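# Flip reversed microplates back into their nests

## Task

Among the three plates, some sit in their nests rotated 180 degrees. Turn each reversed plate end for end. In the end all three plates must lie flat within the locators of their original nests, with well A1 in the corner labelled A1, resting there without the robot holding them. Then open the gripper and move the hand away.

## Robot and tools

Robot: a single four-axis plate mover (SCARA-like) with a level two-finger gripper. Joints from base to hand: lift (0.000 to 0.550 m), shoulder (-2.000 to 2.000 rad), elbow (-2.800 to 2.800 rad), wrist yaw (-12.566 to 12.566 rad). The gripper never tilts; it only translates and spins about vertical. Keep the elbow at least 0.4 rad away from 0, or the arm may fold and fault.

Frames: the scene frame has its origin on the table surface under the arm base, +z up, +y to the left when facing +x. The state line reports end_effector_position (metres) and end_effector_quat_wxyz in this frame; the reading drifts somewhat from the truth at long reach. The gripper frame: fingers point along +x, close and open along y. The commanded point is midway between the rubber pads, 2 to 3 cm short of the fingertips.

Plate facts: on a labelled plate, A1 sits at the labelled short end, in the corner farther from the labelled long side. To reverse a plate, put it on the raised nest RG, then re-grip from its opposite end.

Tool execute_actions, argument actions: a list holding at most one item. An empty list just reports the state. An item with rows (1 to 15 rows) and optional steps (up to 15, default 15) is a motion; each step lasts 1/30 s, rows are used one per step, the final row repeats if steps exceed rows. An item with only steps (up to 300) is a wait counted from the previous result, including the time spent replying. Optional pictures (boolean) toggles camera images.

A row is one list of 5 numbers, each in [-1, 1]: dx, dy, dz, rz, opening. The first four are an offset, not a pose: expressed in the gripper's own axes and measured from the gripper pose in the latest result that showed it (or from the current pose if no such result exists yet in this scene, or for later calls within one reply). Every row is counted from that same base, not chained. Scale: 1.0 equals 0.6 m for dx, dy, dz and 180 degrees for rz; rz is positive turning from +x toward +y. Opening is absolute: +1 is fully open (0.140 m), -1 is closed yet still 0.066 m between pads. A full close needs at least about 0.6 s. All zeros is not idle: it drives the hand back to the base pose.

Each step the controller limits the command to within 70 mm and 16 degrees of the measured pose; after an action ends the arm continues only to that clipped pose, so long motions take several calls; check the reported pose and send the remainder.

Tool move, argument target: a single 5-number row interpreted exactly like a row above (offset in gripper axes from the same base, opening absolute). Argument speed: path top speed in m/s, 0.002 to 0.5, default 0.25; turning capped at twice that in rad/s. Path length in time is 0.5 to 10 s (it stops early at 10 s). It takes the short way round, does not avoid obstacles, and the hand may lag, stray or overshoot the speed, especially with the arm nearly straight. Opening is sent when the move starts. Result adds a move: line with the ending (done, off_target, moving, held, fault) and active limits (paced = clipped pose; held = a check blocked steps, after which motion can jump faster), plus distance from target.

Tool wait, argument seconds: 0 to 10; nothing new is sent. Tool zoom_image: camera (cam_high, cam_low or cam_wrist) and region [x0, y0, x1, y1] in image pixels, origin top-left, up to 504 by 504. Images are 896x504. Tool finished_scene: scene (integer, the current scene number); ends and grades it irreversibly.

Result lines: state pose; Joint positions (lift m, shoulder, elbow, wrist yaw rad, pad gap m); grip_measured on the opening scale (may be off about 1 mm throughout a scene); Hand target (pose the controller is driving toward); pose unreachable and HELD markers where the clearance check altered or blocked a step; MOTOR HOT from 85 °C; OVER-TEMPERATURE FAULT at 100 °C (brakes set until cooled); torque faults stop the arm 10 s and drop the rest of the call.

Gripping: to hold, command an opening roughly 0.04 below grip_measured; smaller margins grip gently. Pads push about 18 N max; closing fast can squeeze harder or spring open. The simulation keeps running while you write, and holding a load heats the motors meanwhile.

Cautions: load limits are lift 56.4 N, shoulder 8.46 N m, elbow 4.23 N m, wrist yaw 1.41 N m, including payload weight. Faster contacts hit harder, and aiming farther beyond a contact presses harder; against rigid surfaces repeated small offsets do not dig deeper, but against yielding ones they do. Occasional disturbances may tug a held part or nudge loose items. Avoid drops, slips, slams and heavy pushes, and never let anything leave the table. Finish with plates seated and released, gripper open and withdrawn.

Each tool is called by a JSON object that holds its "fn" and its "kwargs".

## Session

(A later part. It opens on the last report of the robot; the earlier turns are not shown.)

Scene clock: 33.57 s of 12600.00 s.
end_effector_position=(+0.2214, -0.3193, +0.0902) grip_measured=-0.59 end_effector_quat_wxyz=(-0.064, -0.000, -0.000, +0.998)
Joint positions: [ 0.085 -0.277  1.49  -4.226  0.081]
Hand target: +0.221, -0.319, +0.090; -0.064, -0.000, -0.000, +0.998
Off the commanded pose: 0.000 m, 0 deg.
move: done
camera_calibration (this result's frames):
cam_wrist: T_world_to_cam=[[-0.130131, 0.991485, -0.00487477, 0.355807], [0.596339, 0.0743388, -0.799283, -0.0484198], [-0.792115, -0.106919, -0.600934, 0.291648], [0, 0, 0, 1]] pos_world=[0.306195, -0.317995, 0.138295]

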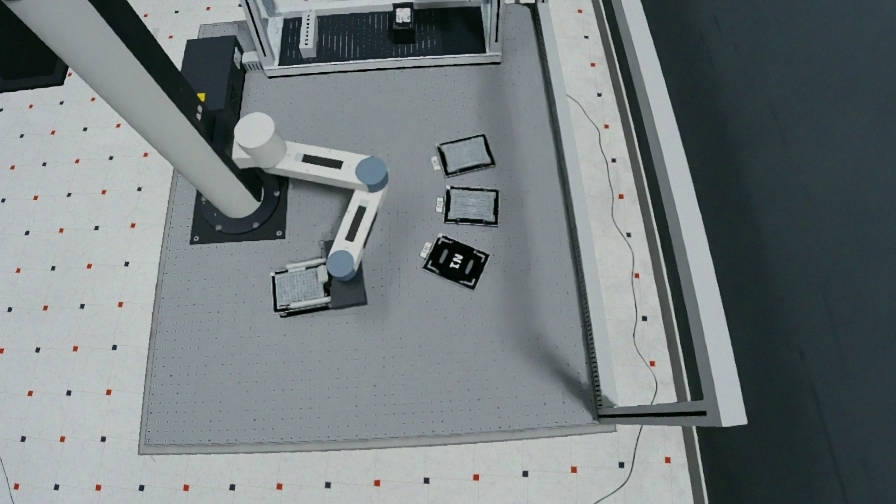

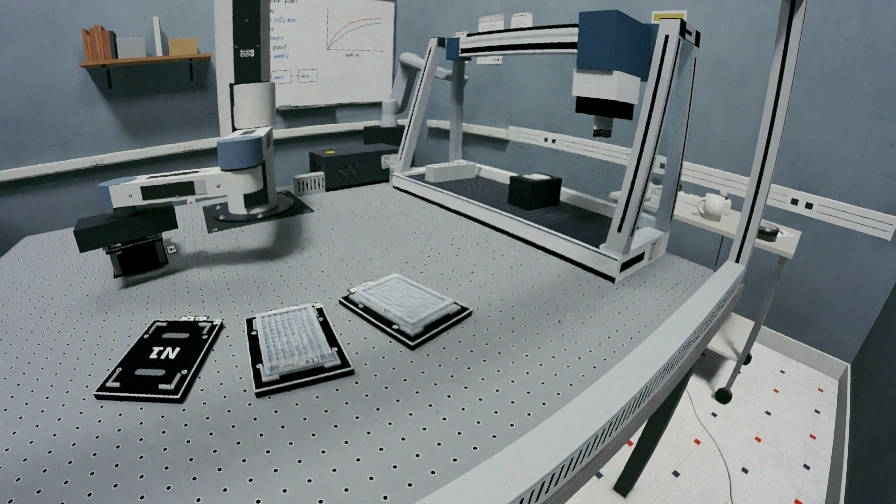

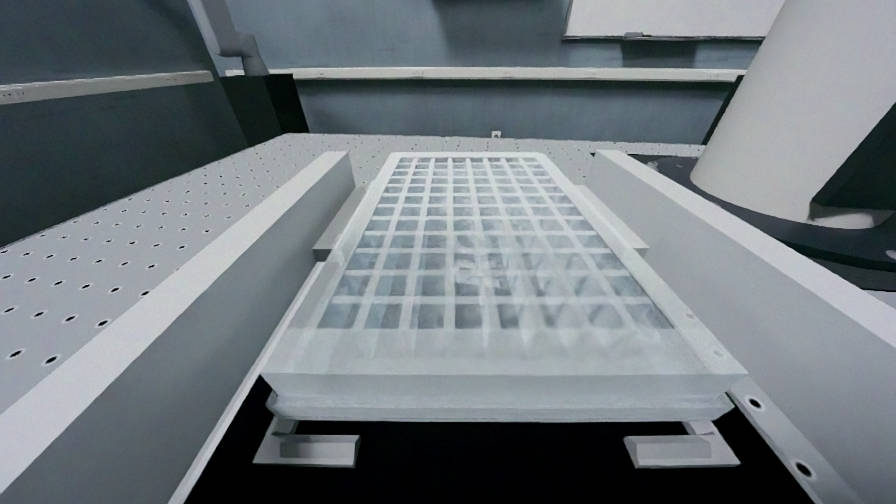

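{"fn": "move", "kwargs": {"target": [0, 0, -0.0158, 0, -0.63], "speed": 0.012}}

Scene clock: 35.20 s of 12600.00 s.
end_effector_position=(+0.2214, -0.3193, +0.0812) grip_measured=-0.59 end_effector_quat_wxyz=(-0.064, -0.000, -0.000, +0.998)
Joint positions: [ 0.076 -0.277  1.49  -4.226  0.081]
Hand target: +0.221, -0.319, +0.081; -0.064, -0.000, -0.000, +0.998
Off the commanded pose: 0.000 m, 0 deg.
move: done
camera_calibration (this result's frames):
cam_wrist: T_world_to_cam=[[-0.130066, 0.991493, -0.00487477, 0.355743], [0.596343, 0.0742996, -0.799283, -0.055662], [-0.792122, -0.106866, -0.600934, 0.286228], [0, 0, 0, 1]] pos_world=[0.306191, -0.317993, 0.129248]

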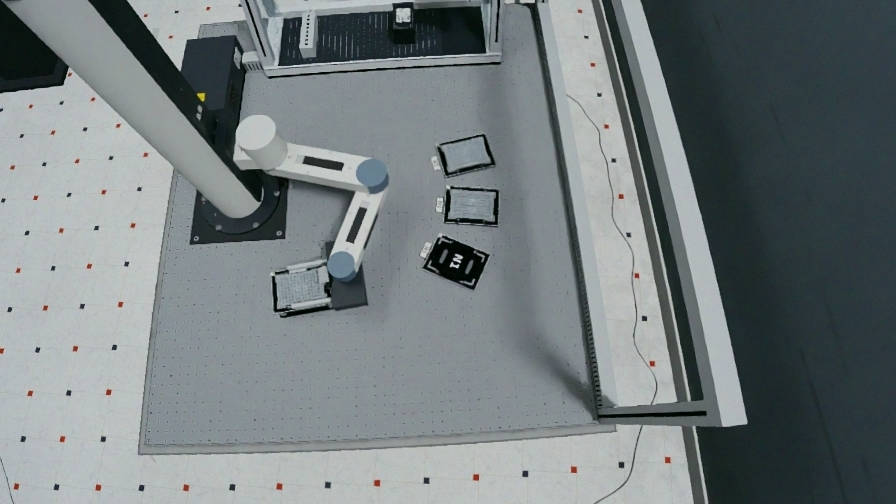

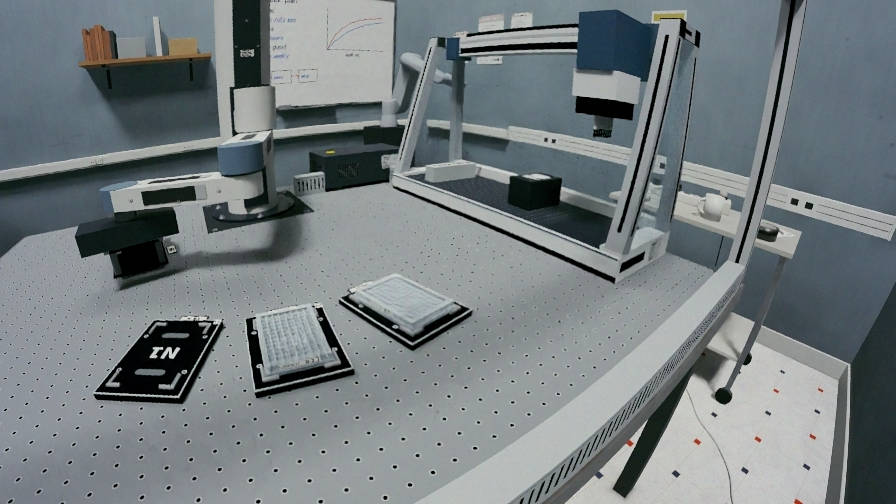

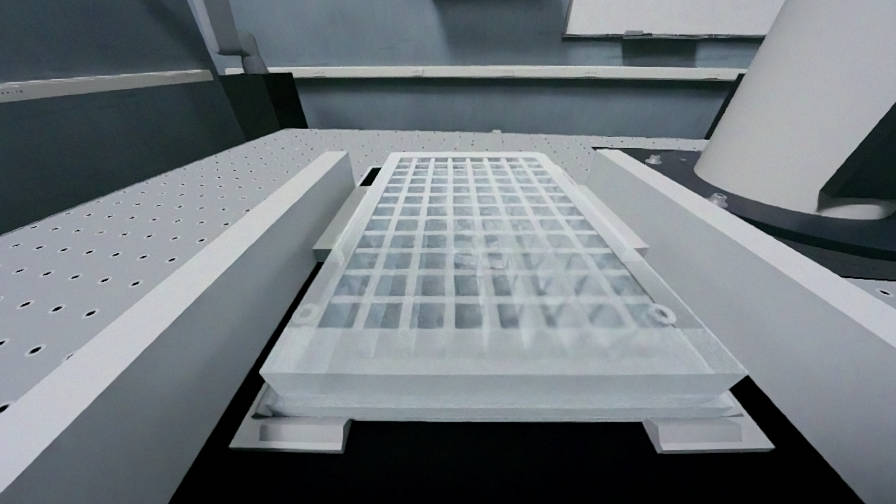

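{"fn": "execute_actions", "kwargs": {"actions": [{"rows":[[0,0,0.001,0,-0.1]],"steps":9}], "pictures": false}}

{"fn": "move", "kwargs": {"target": [0, 0, 0.045, 0, -0.1], "speed": 0.15}}

{"fn": "move", "kwargs": {"target": [0, 0, 0, 0.995, -0.1], "speed": 0.5}}

Scene clock: 36.67 s of 12600.00 s.
end_effector_position=(+0.2214, -0.3193, +0.0819) grip_measured=-0.10 end_effector_quat_wxyz=(-0.064, -0.000, -0.000, +0.998)
Joint positions: [ 0.077 -0.277  1.49  -4.226  0.099]
Hand target: +0.221, -0.319, +0.082; -0.064, -0.000, -0.000, +0.998
Off the commanded pose: 0.000 m, 0 deg.
Steps of this call (steps 1 to 35: nothing new was sent; steps 36 to 44: all 9 steps of this action). Readings (end_effector_position):
36: (+0.2214, -0.3193, +0.0812)
37: (+0.2214, -0.3193, +0.0818)
39: (+0.2214, -0.3193, +0.0819)
43: (+0.2214, -0.3193, +0.0819)
44: the state above

Scene clock: 37.60 s of 12600.00 s.
end_effector_position=(+0.2214, -0.3193, +0.1089) grip_measured=-0.10 end_effector_quat_wxyz=(-0.064, -0.000, -0.000, +0.998)
Joint positions: [ 0.104 -0.277  1.49  -4.226  0.099]
Hand target: +0.221, -0.319, +0.109; -0.064, -0.000, -0.000, +0.998
Off the commanded pose: 0.000 m, 0 deg.
move: done
camera_calibration (this result's frames):
cam_wrist: T_world_to_cam=[[-0.130172, 0.991479, -0.00487477, 0.355915], [0.596335, 0.0743632, -0.799283, -0.03349], [-0.792111, -0.106951, -0.600934, 0.302859], [0, 0, 0, 1]] pos_world=[0.306199, -0.318001, 0.156966]

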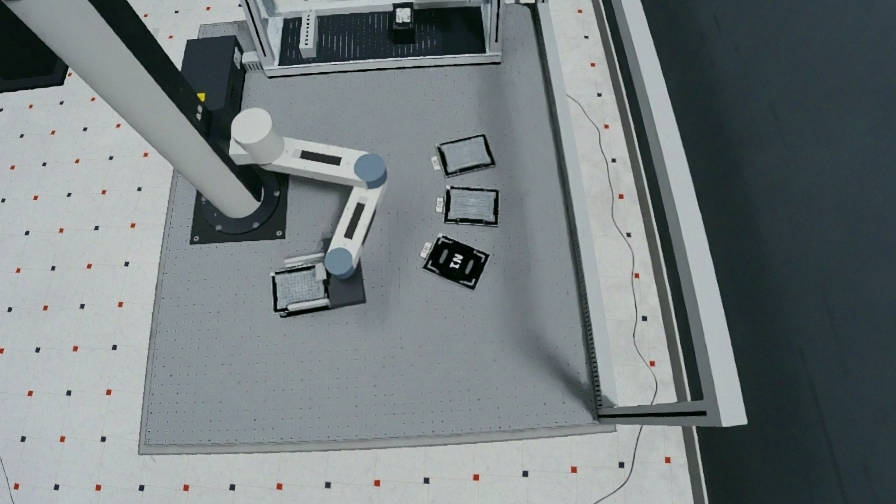

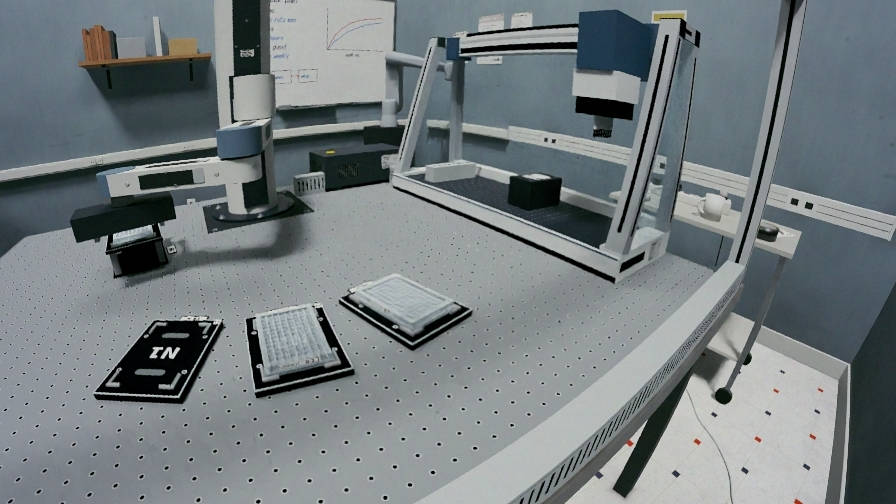

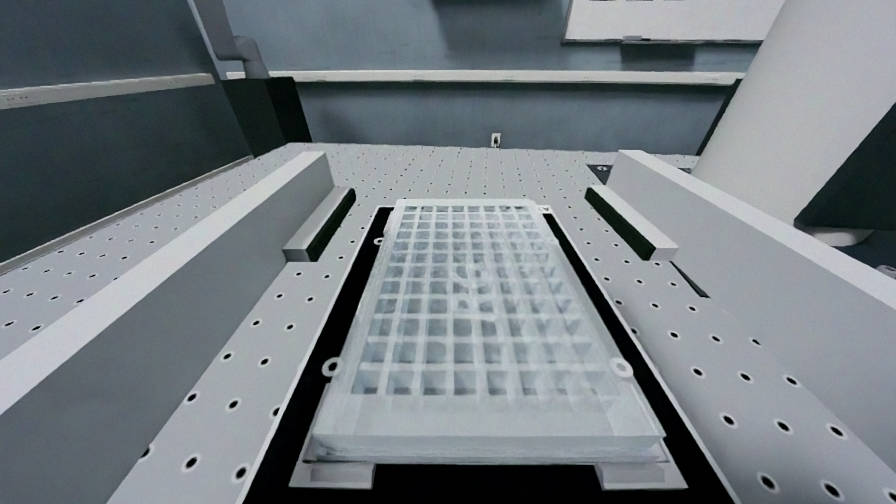

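Scene clock: 41.13 s of 12600.00 s.
end_effector_position=(+0.2216, -0.3196, +0.1089) grip_measured=-0.10 end_effector_quat_wxyz=(+0.998, +0.000, +0.000, +0.056)
Joint positions: [ 0.104 -1.084  1.459 -0.262  0.099]
Hand target: +0.222, -0.320, +0.109; +0.998, +0.000, +0.000, +0.056
Off the commanded pose: 0.000 m, 0 deg.
move: done
camera_calibration (this result's frames):
cam_wrist: T_world_to_cam=[[0.114799, -0.993377, -0.00487477, -0.332383], [-0.597416, -0.0651176, -0.799283, 0.186426], [0.793672, 0.094669, -0.600934, 0.0159431], [0, 0, 0, 1]] pos_world=[0.136877, -0.319551, 0.156968]

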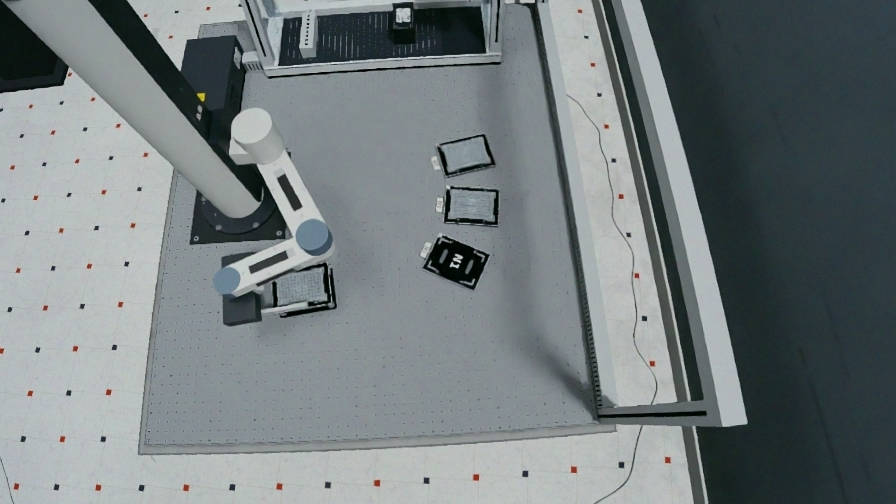

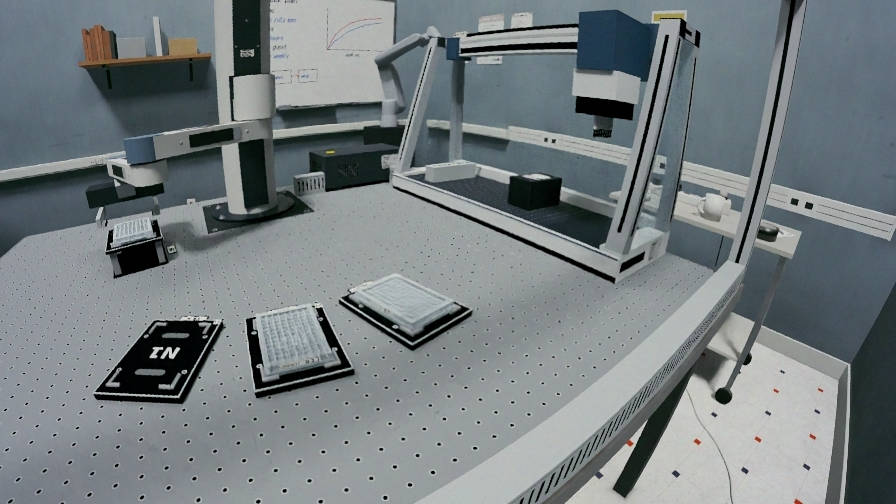

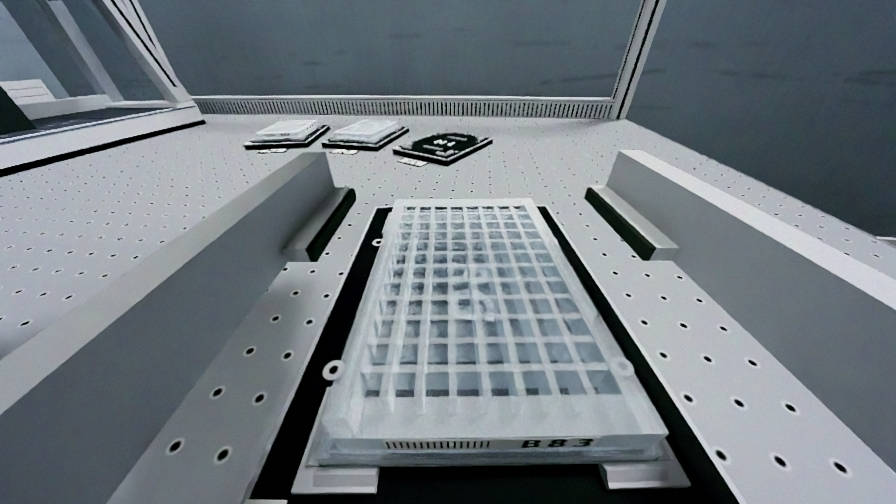

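{"fn": "move", "kwargs": {"target": [0, 0, -0.044, 0.005, -0.3], "speed": 0.06}}

{"fn": "execute_actions", "kwargs": {"actions": [{"rows":[[0,0,0,0,-0.4],[0,0,0,0,-0.47],[0,0,0,0,-0.5],[0,0,0,0,-0.52],[0,0,0,0,-0.54],[0,0,0,0,-0.56],[0,0,0,0,-0.57],[0,0,0,0,-0.58],[0,0,0,0,-0.59],[0,0,0,0,-0.61],[0,0,0,0,-0.63]],"steps":15}]}}

Scene clock: 43.00 s of 12600.00 s.
end_effector_position=(+0.2217, -0.3196, +0.0825) grip_measured=-0.30 end_effector_quat_wxyz=(+0.998, +0.000, +0.000, +0.064)
Joint positions: [ 0.077 -1.086  1.47  -0.255  0.092]
Hand target: +0.222, -0.320, +0.083; +0.998, +0.000, +0.000, +0.064
Off the commanded pose: 0.000 m, 0 deg.
move: done
camera_calibration (this result's frames):
cam_wrist: T_world_to_cam=[[0.130253, -0.991469, -0.00487477, -0.335358], [-0.596329, -0.0744123, -0.799283, 0.162114], [0.792102, 0.107016, -0.600934, 0.00427378], [0, 0, 0, 1]] pos_world=[0.13697, -0.320891, 0.130509]

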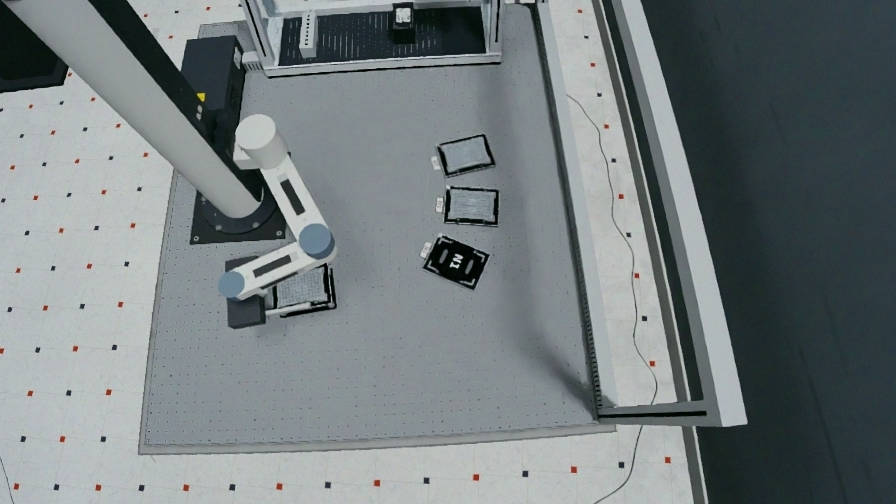

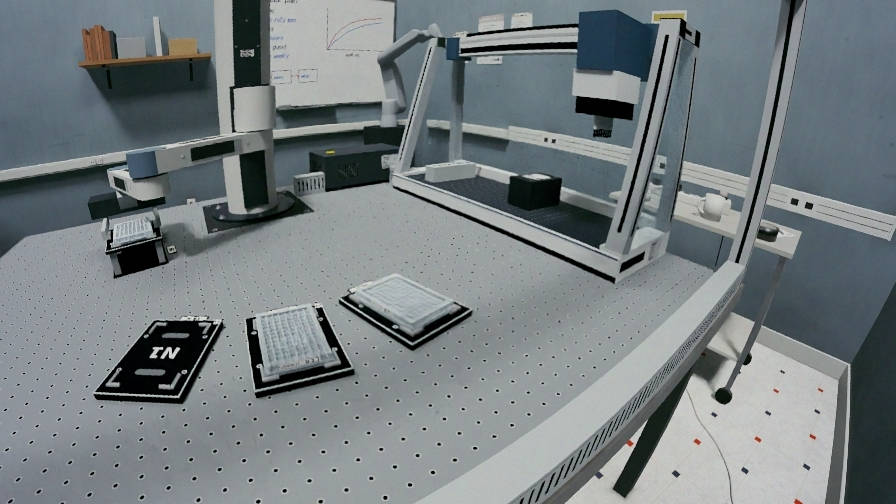

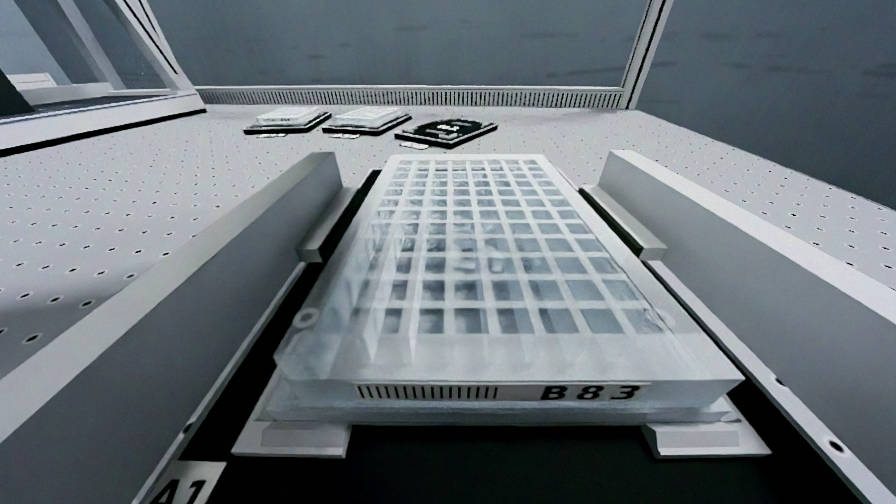

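Scene clock: 43.50 s of 12600.00 s.
end_effector_position=(+0.2217, -0.3196, +0.0825) grip_measured=-0.59 end_effector_quat_wxyz=(+0.998, +0.000, +0.000, +0.064)
Joint positions: [ 0.077 -1.086  1.47  -0.255  0.081]
Hand target: +0.222, -0.320, +0.082; +0.998, +0.000, +0.000, +0.064
Off the commanded pose: 0.000 m, 0 deg.
Steps of this call (steps 1 to 15: all 15 steps of this action). Readings (end_effector_position):
1: (+0.2217, -0.3196, +0.0825)
2: (+0.2217, -0.3196, +0.0825)
4: (+0.2217, -0.3196, +0.0825)
8: (+0.2217, -0.3196, +0.0825)
15: the state above
camera_calibration (this result's frames):
cam_wrist: T_world_to_cam=[[0.13028, -0.991465, -0.00487477, -0.335363], [-0.596327, -0.0744287, -0.799283, 0.162114], [0.792099, 0.107038, -0.600934, 0.00427475], [0, 0, 0, 1]] pos_world=[0.136978, -0.320893, 0.130509]

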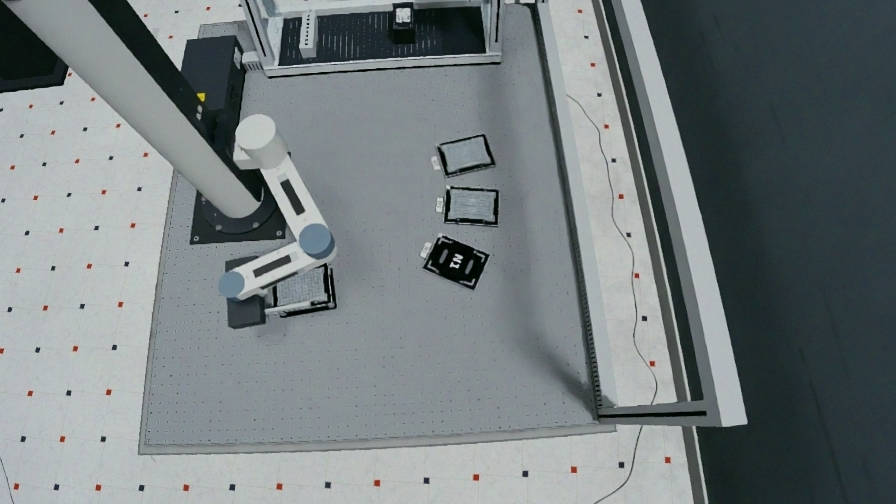

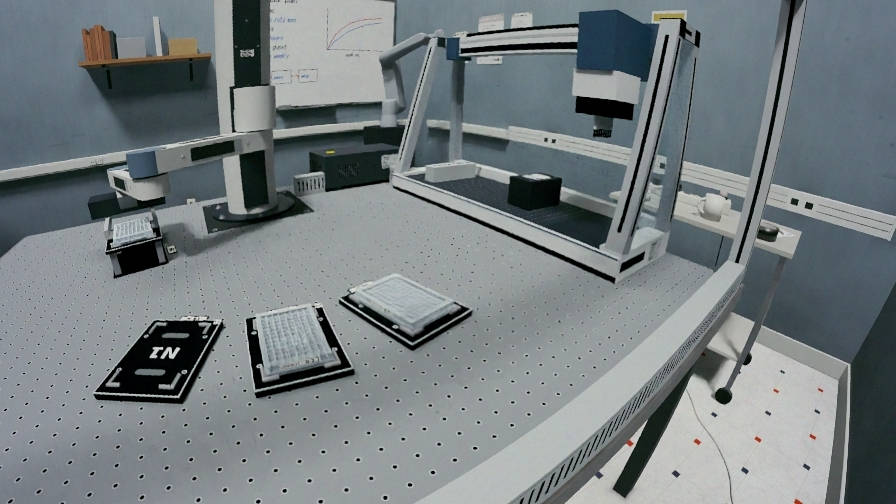

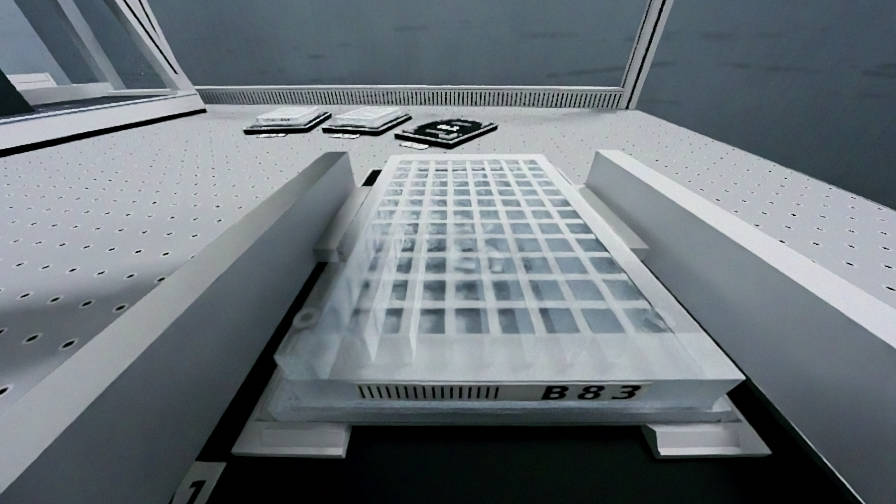

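{"fn": "move", "kwargs": {"target": [0, 0, 0.04, 0, -0.63], "speed": 0.08}}

{"fn": "move", "kwargs": {"target": [0.7256, 0.0152, 0, -0.1911, -0.63], "speed": 0.4}}

{"fn": "move", "kwargs": {"target": [0, 0, -0.104, 0, -0.63], "speed": 0.12}}

Scene clock: 45.77 s of 12600.00 s.
end_effector_position=(+0.2217, -0.3196, +0.1065) grip_measured=-0.59 end_effector_quat_wxyz=(+0.998, +0.000, +0.000, +0.064)
Joint positions: [ 0.102 -1.086  1.47  -0.255  0.081]
Hand target: +0.222, -0.320, +0.106; +0.998, +0.000, +0.000, +0.064
Off the commanded pose: 0.000 m, 0 deg.
move: done
camera_calibration (this result's frames):
cam_wrist: T_world_to_cam=[[0.130303, -0.991462, -0.00487477, -0.335252], [-0.596326, -0.0744424, -0.799283, 0.18133], [0.792096, 0.107056, -0.600934, 0.0187303], [0, 0, 0, 1]] pos_world=[0.13698, -0.320896, 0.154556]

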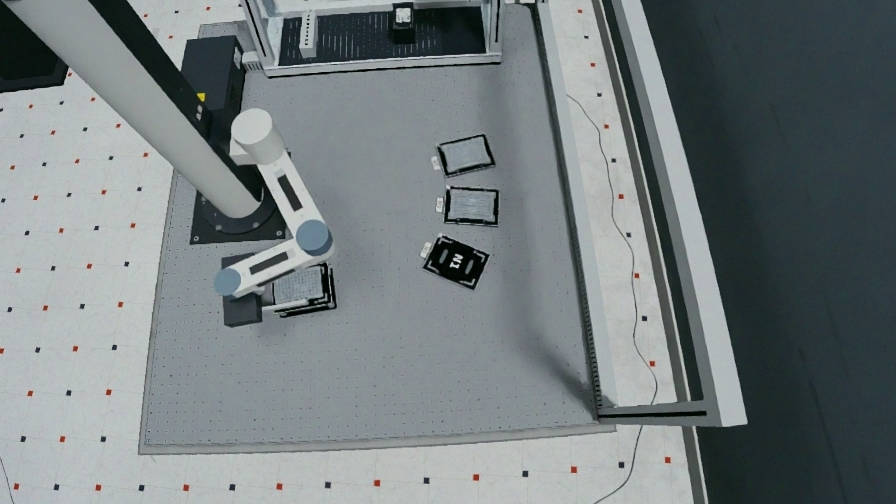

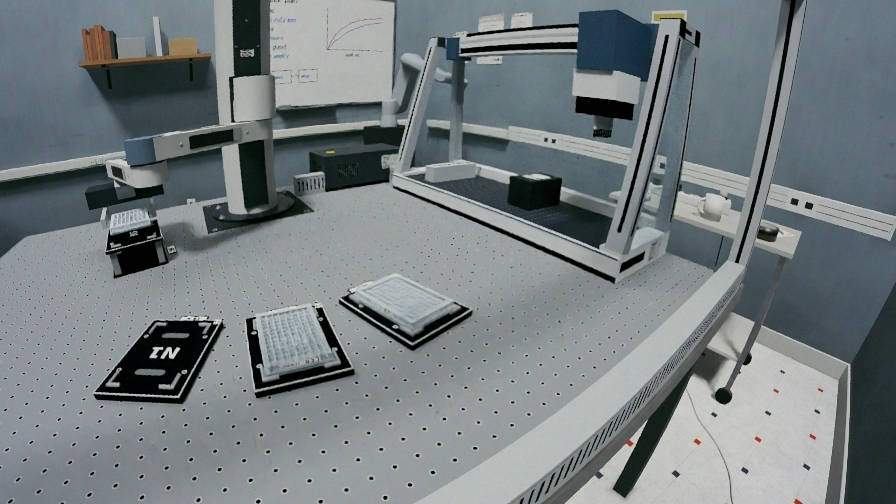

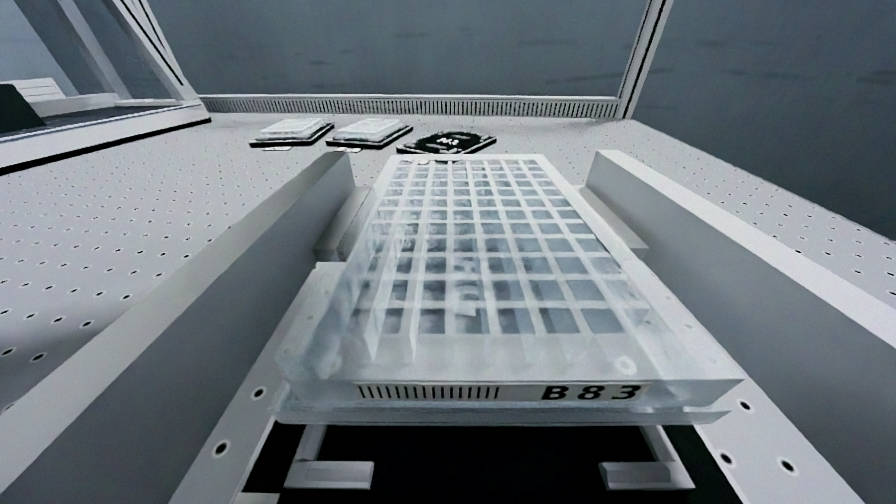

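Scene clock: 47.53 s of 12600.00 s.
end_effector_position=(+0.6521, -0.2543, +0.1065) grip_measured=-0.59 end_effector_quat_wxyz=(+0.972, +0.000, +0.000, -0.234)
Joint positions: [ 0.102  0.134  1.754 -2.359  0.081]
Hand target: +0.652, -0.254, +0.107; +0.972, +0.000, +0.000, -0.234
Off the commanded pose: 0.000 m, 0 deg.
move: done; limits=paced
camera_calibration (this result's frames):
cam_wrist: T_world_to_cam=[[-0.452487, -0.891758, -0.00487477, 0.0787823], [-0.534138, 0.275396, -0.799283, 0.491224], [0.71411, -0.359061, -0.600934, -0.396811], [0, 0, 0, 1]] pos_world=[0.581396, -0.207506, 0.154554]

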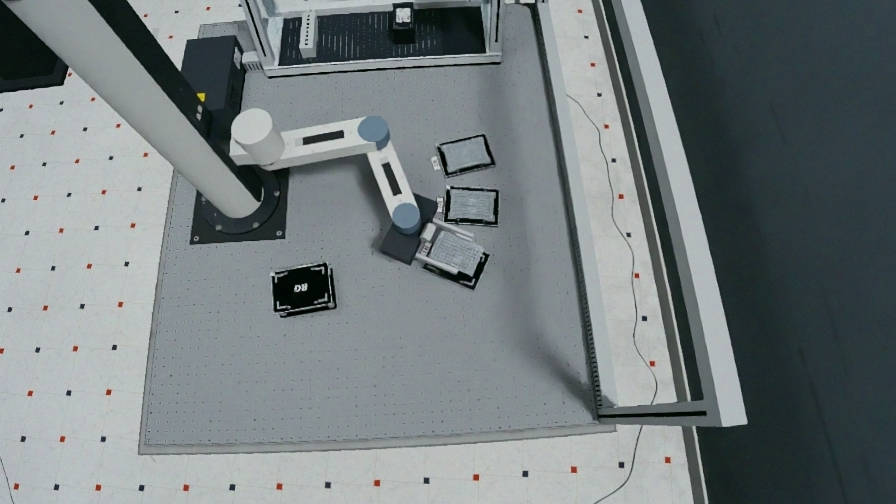

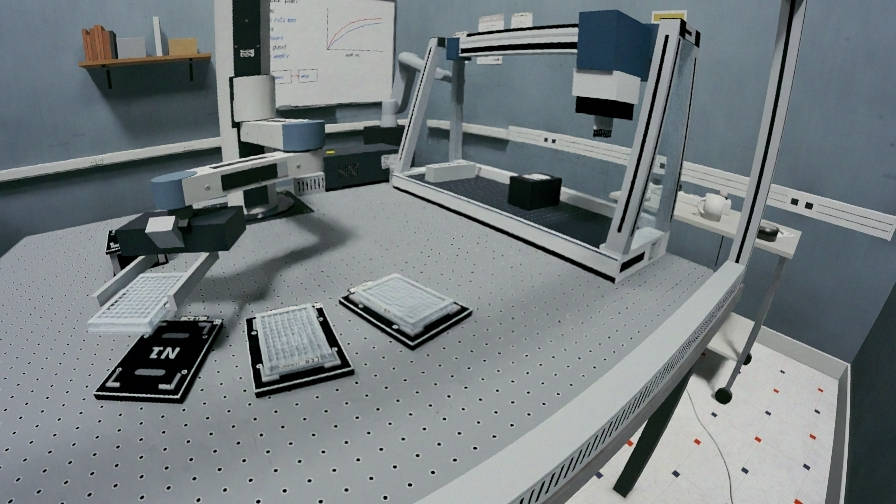

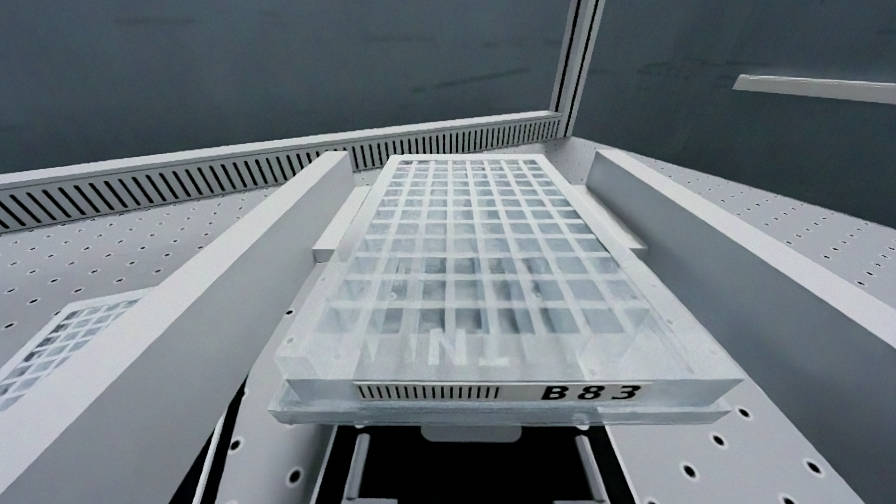

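Scene clock: 48.40 s of 12600.00 s.
end_effector_position=(+0.6520, -0.2543, +0.0440) grip_measured=-0.59 end_effector_quat_wxyz=(+0.972, +0.000, +0.000, -0.234)
Joint positions: [ 0.039  0.134  1.754 -2.36   0.081]
Hand target: +0.652, -0.254, +0.044; +0.972, +0.000, +0.000, -0.234
Off the commanded pose: 0.000 m, 0 deg.
move: done
camera_calibration (this result's frames):
cam_wrist: T_world_to_cam=[[-0.452526, -0.891738, -0.00487477, 0.0784946], [-0.534126, 0.275419, -0.799283, 0.441285], [0.714094, -0.359093, -0.600934, -0.434344], [0, 0, 0, 1]] pos_world=[0.581385, -0.207512, 0.0920823]

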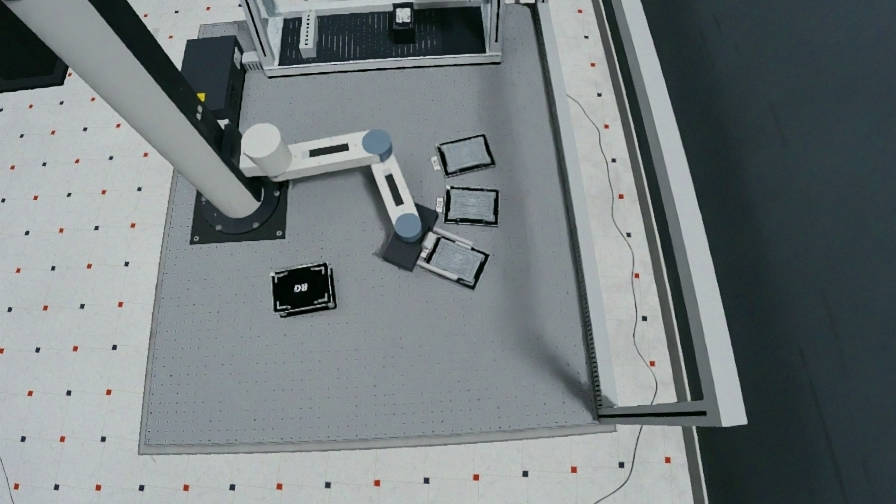

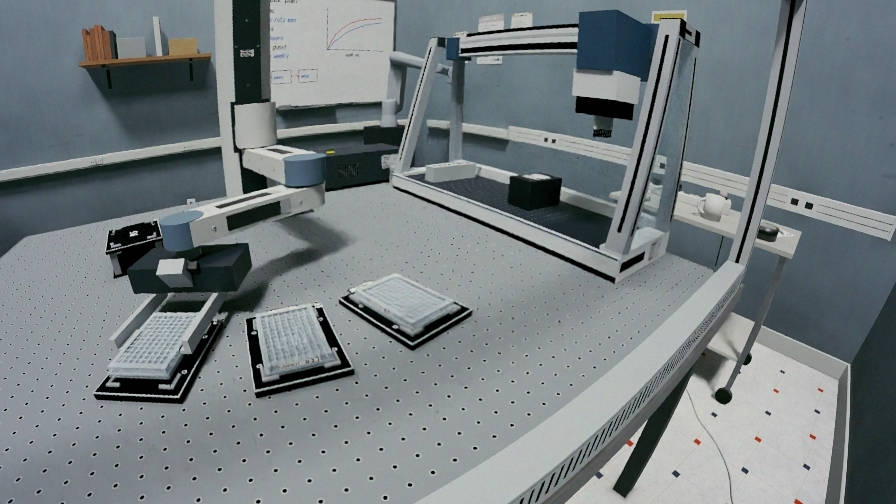

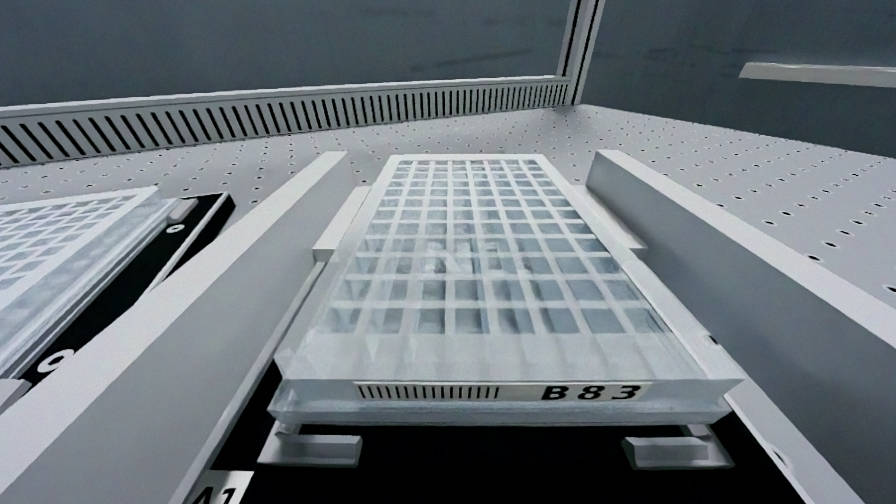

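{"fn": "move", "kwargs": {"target": [0.0013, 0, -0.016, -0.0012, -0.63], "speed": 0.012}}

Scene clock: 50.43 s of 12600.00 s.
end_effector_position=(+0.6528, -0.2546, +0.0345) grip_measured=-0.59 end_effector_quat_wxyz=(+0.972, +0.000, +0.000, -0.235)
Joint positions: [ 0.029  0.133  1.759 -2.367  0.081]
Hand target: +0.653, -0.255, +0.034; +0.972, +0.000, +0.000, -0.235
Off the commanded pose: 0.000 m, 0 deg.
move: done
camera_calibration (this result's frames):
cam_wrist: T_world_to_cam=[[-0.455666, -0.890137, -0.00487477, 0.0809977], [-0.533151, 0.2773, -0.799283, 0.433921], [0.712824, -0.361608, -0.600934, -0.440509], [0, 0, 0, 1]] pos_world=[0.582259, -0.207519, 0.0825035]

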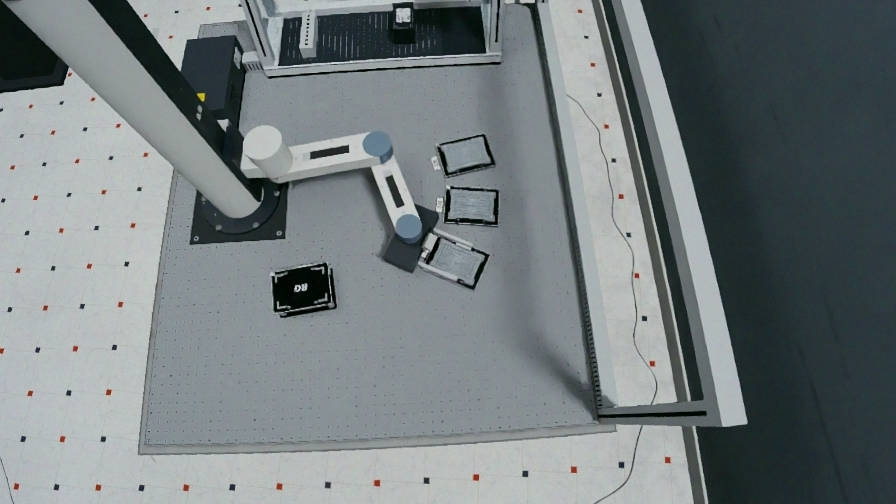

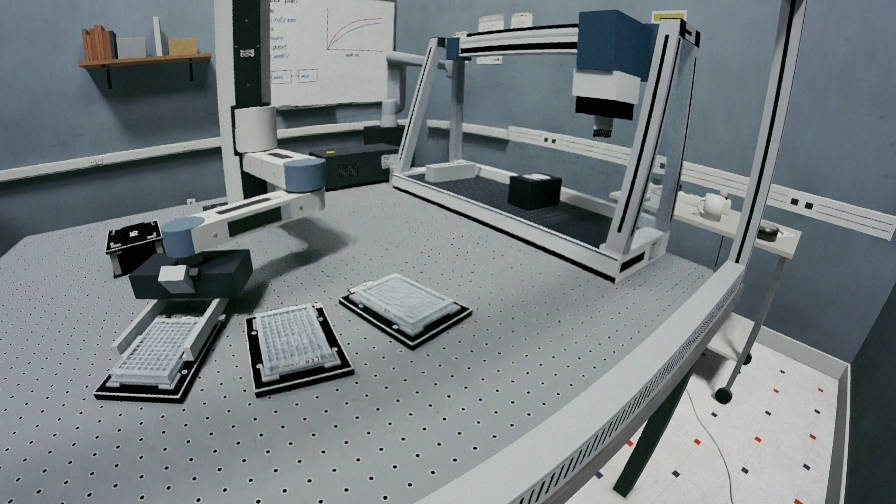

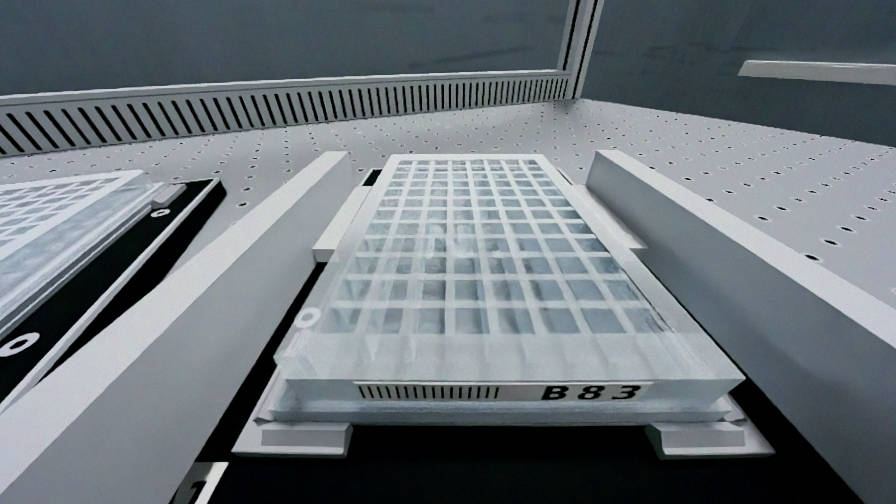

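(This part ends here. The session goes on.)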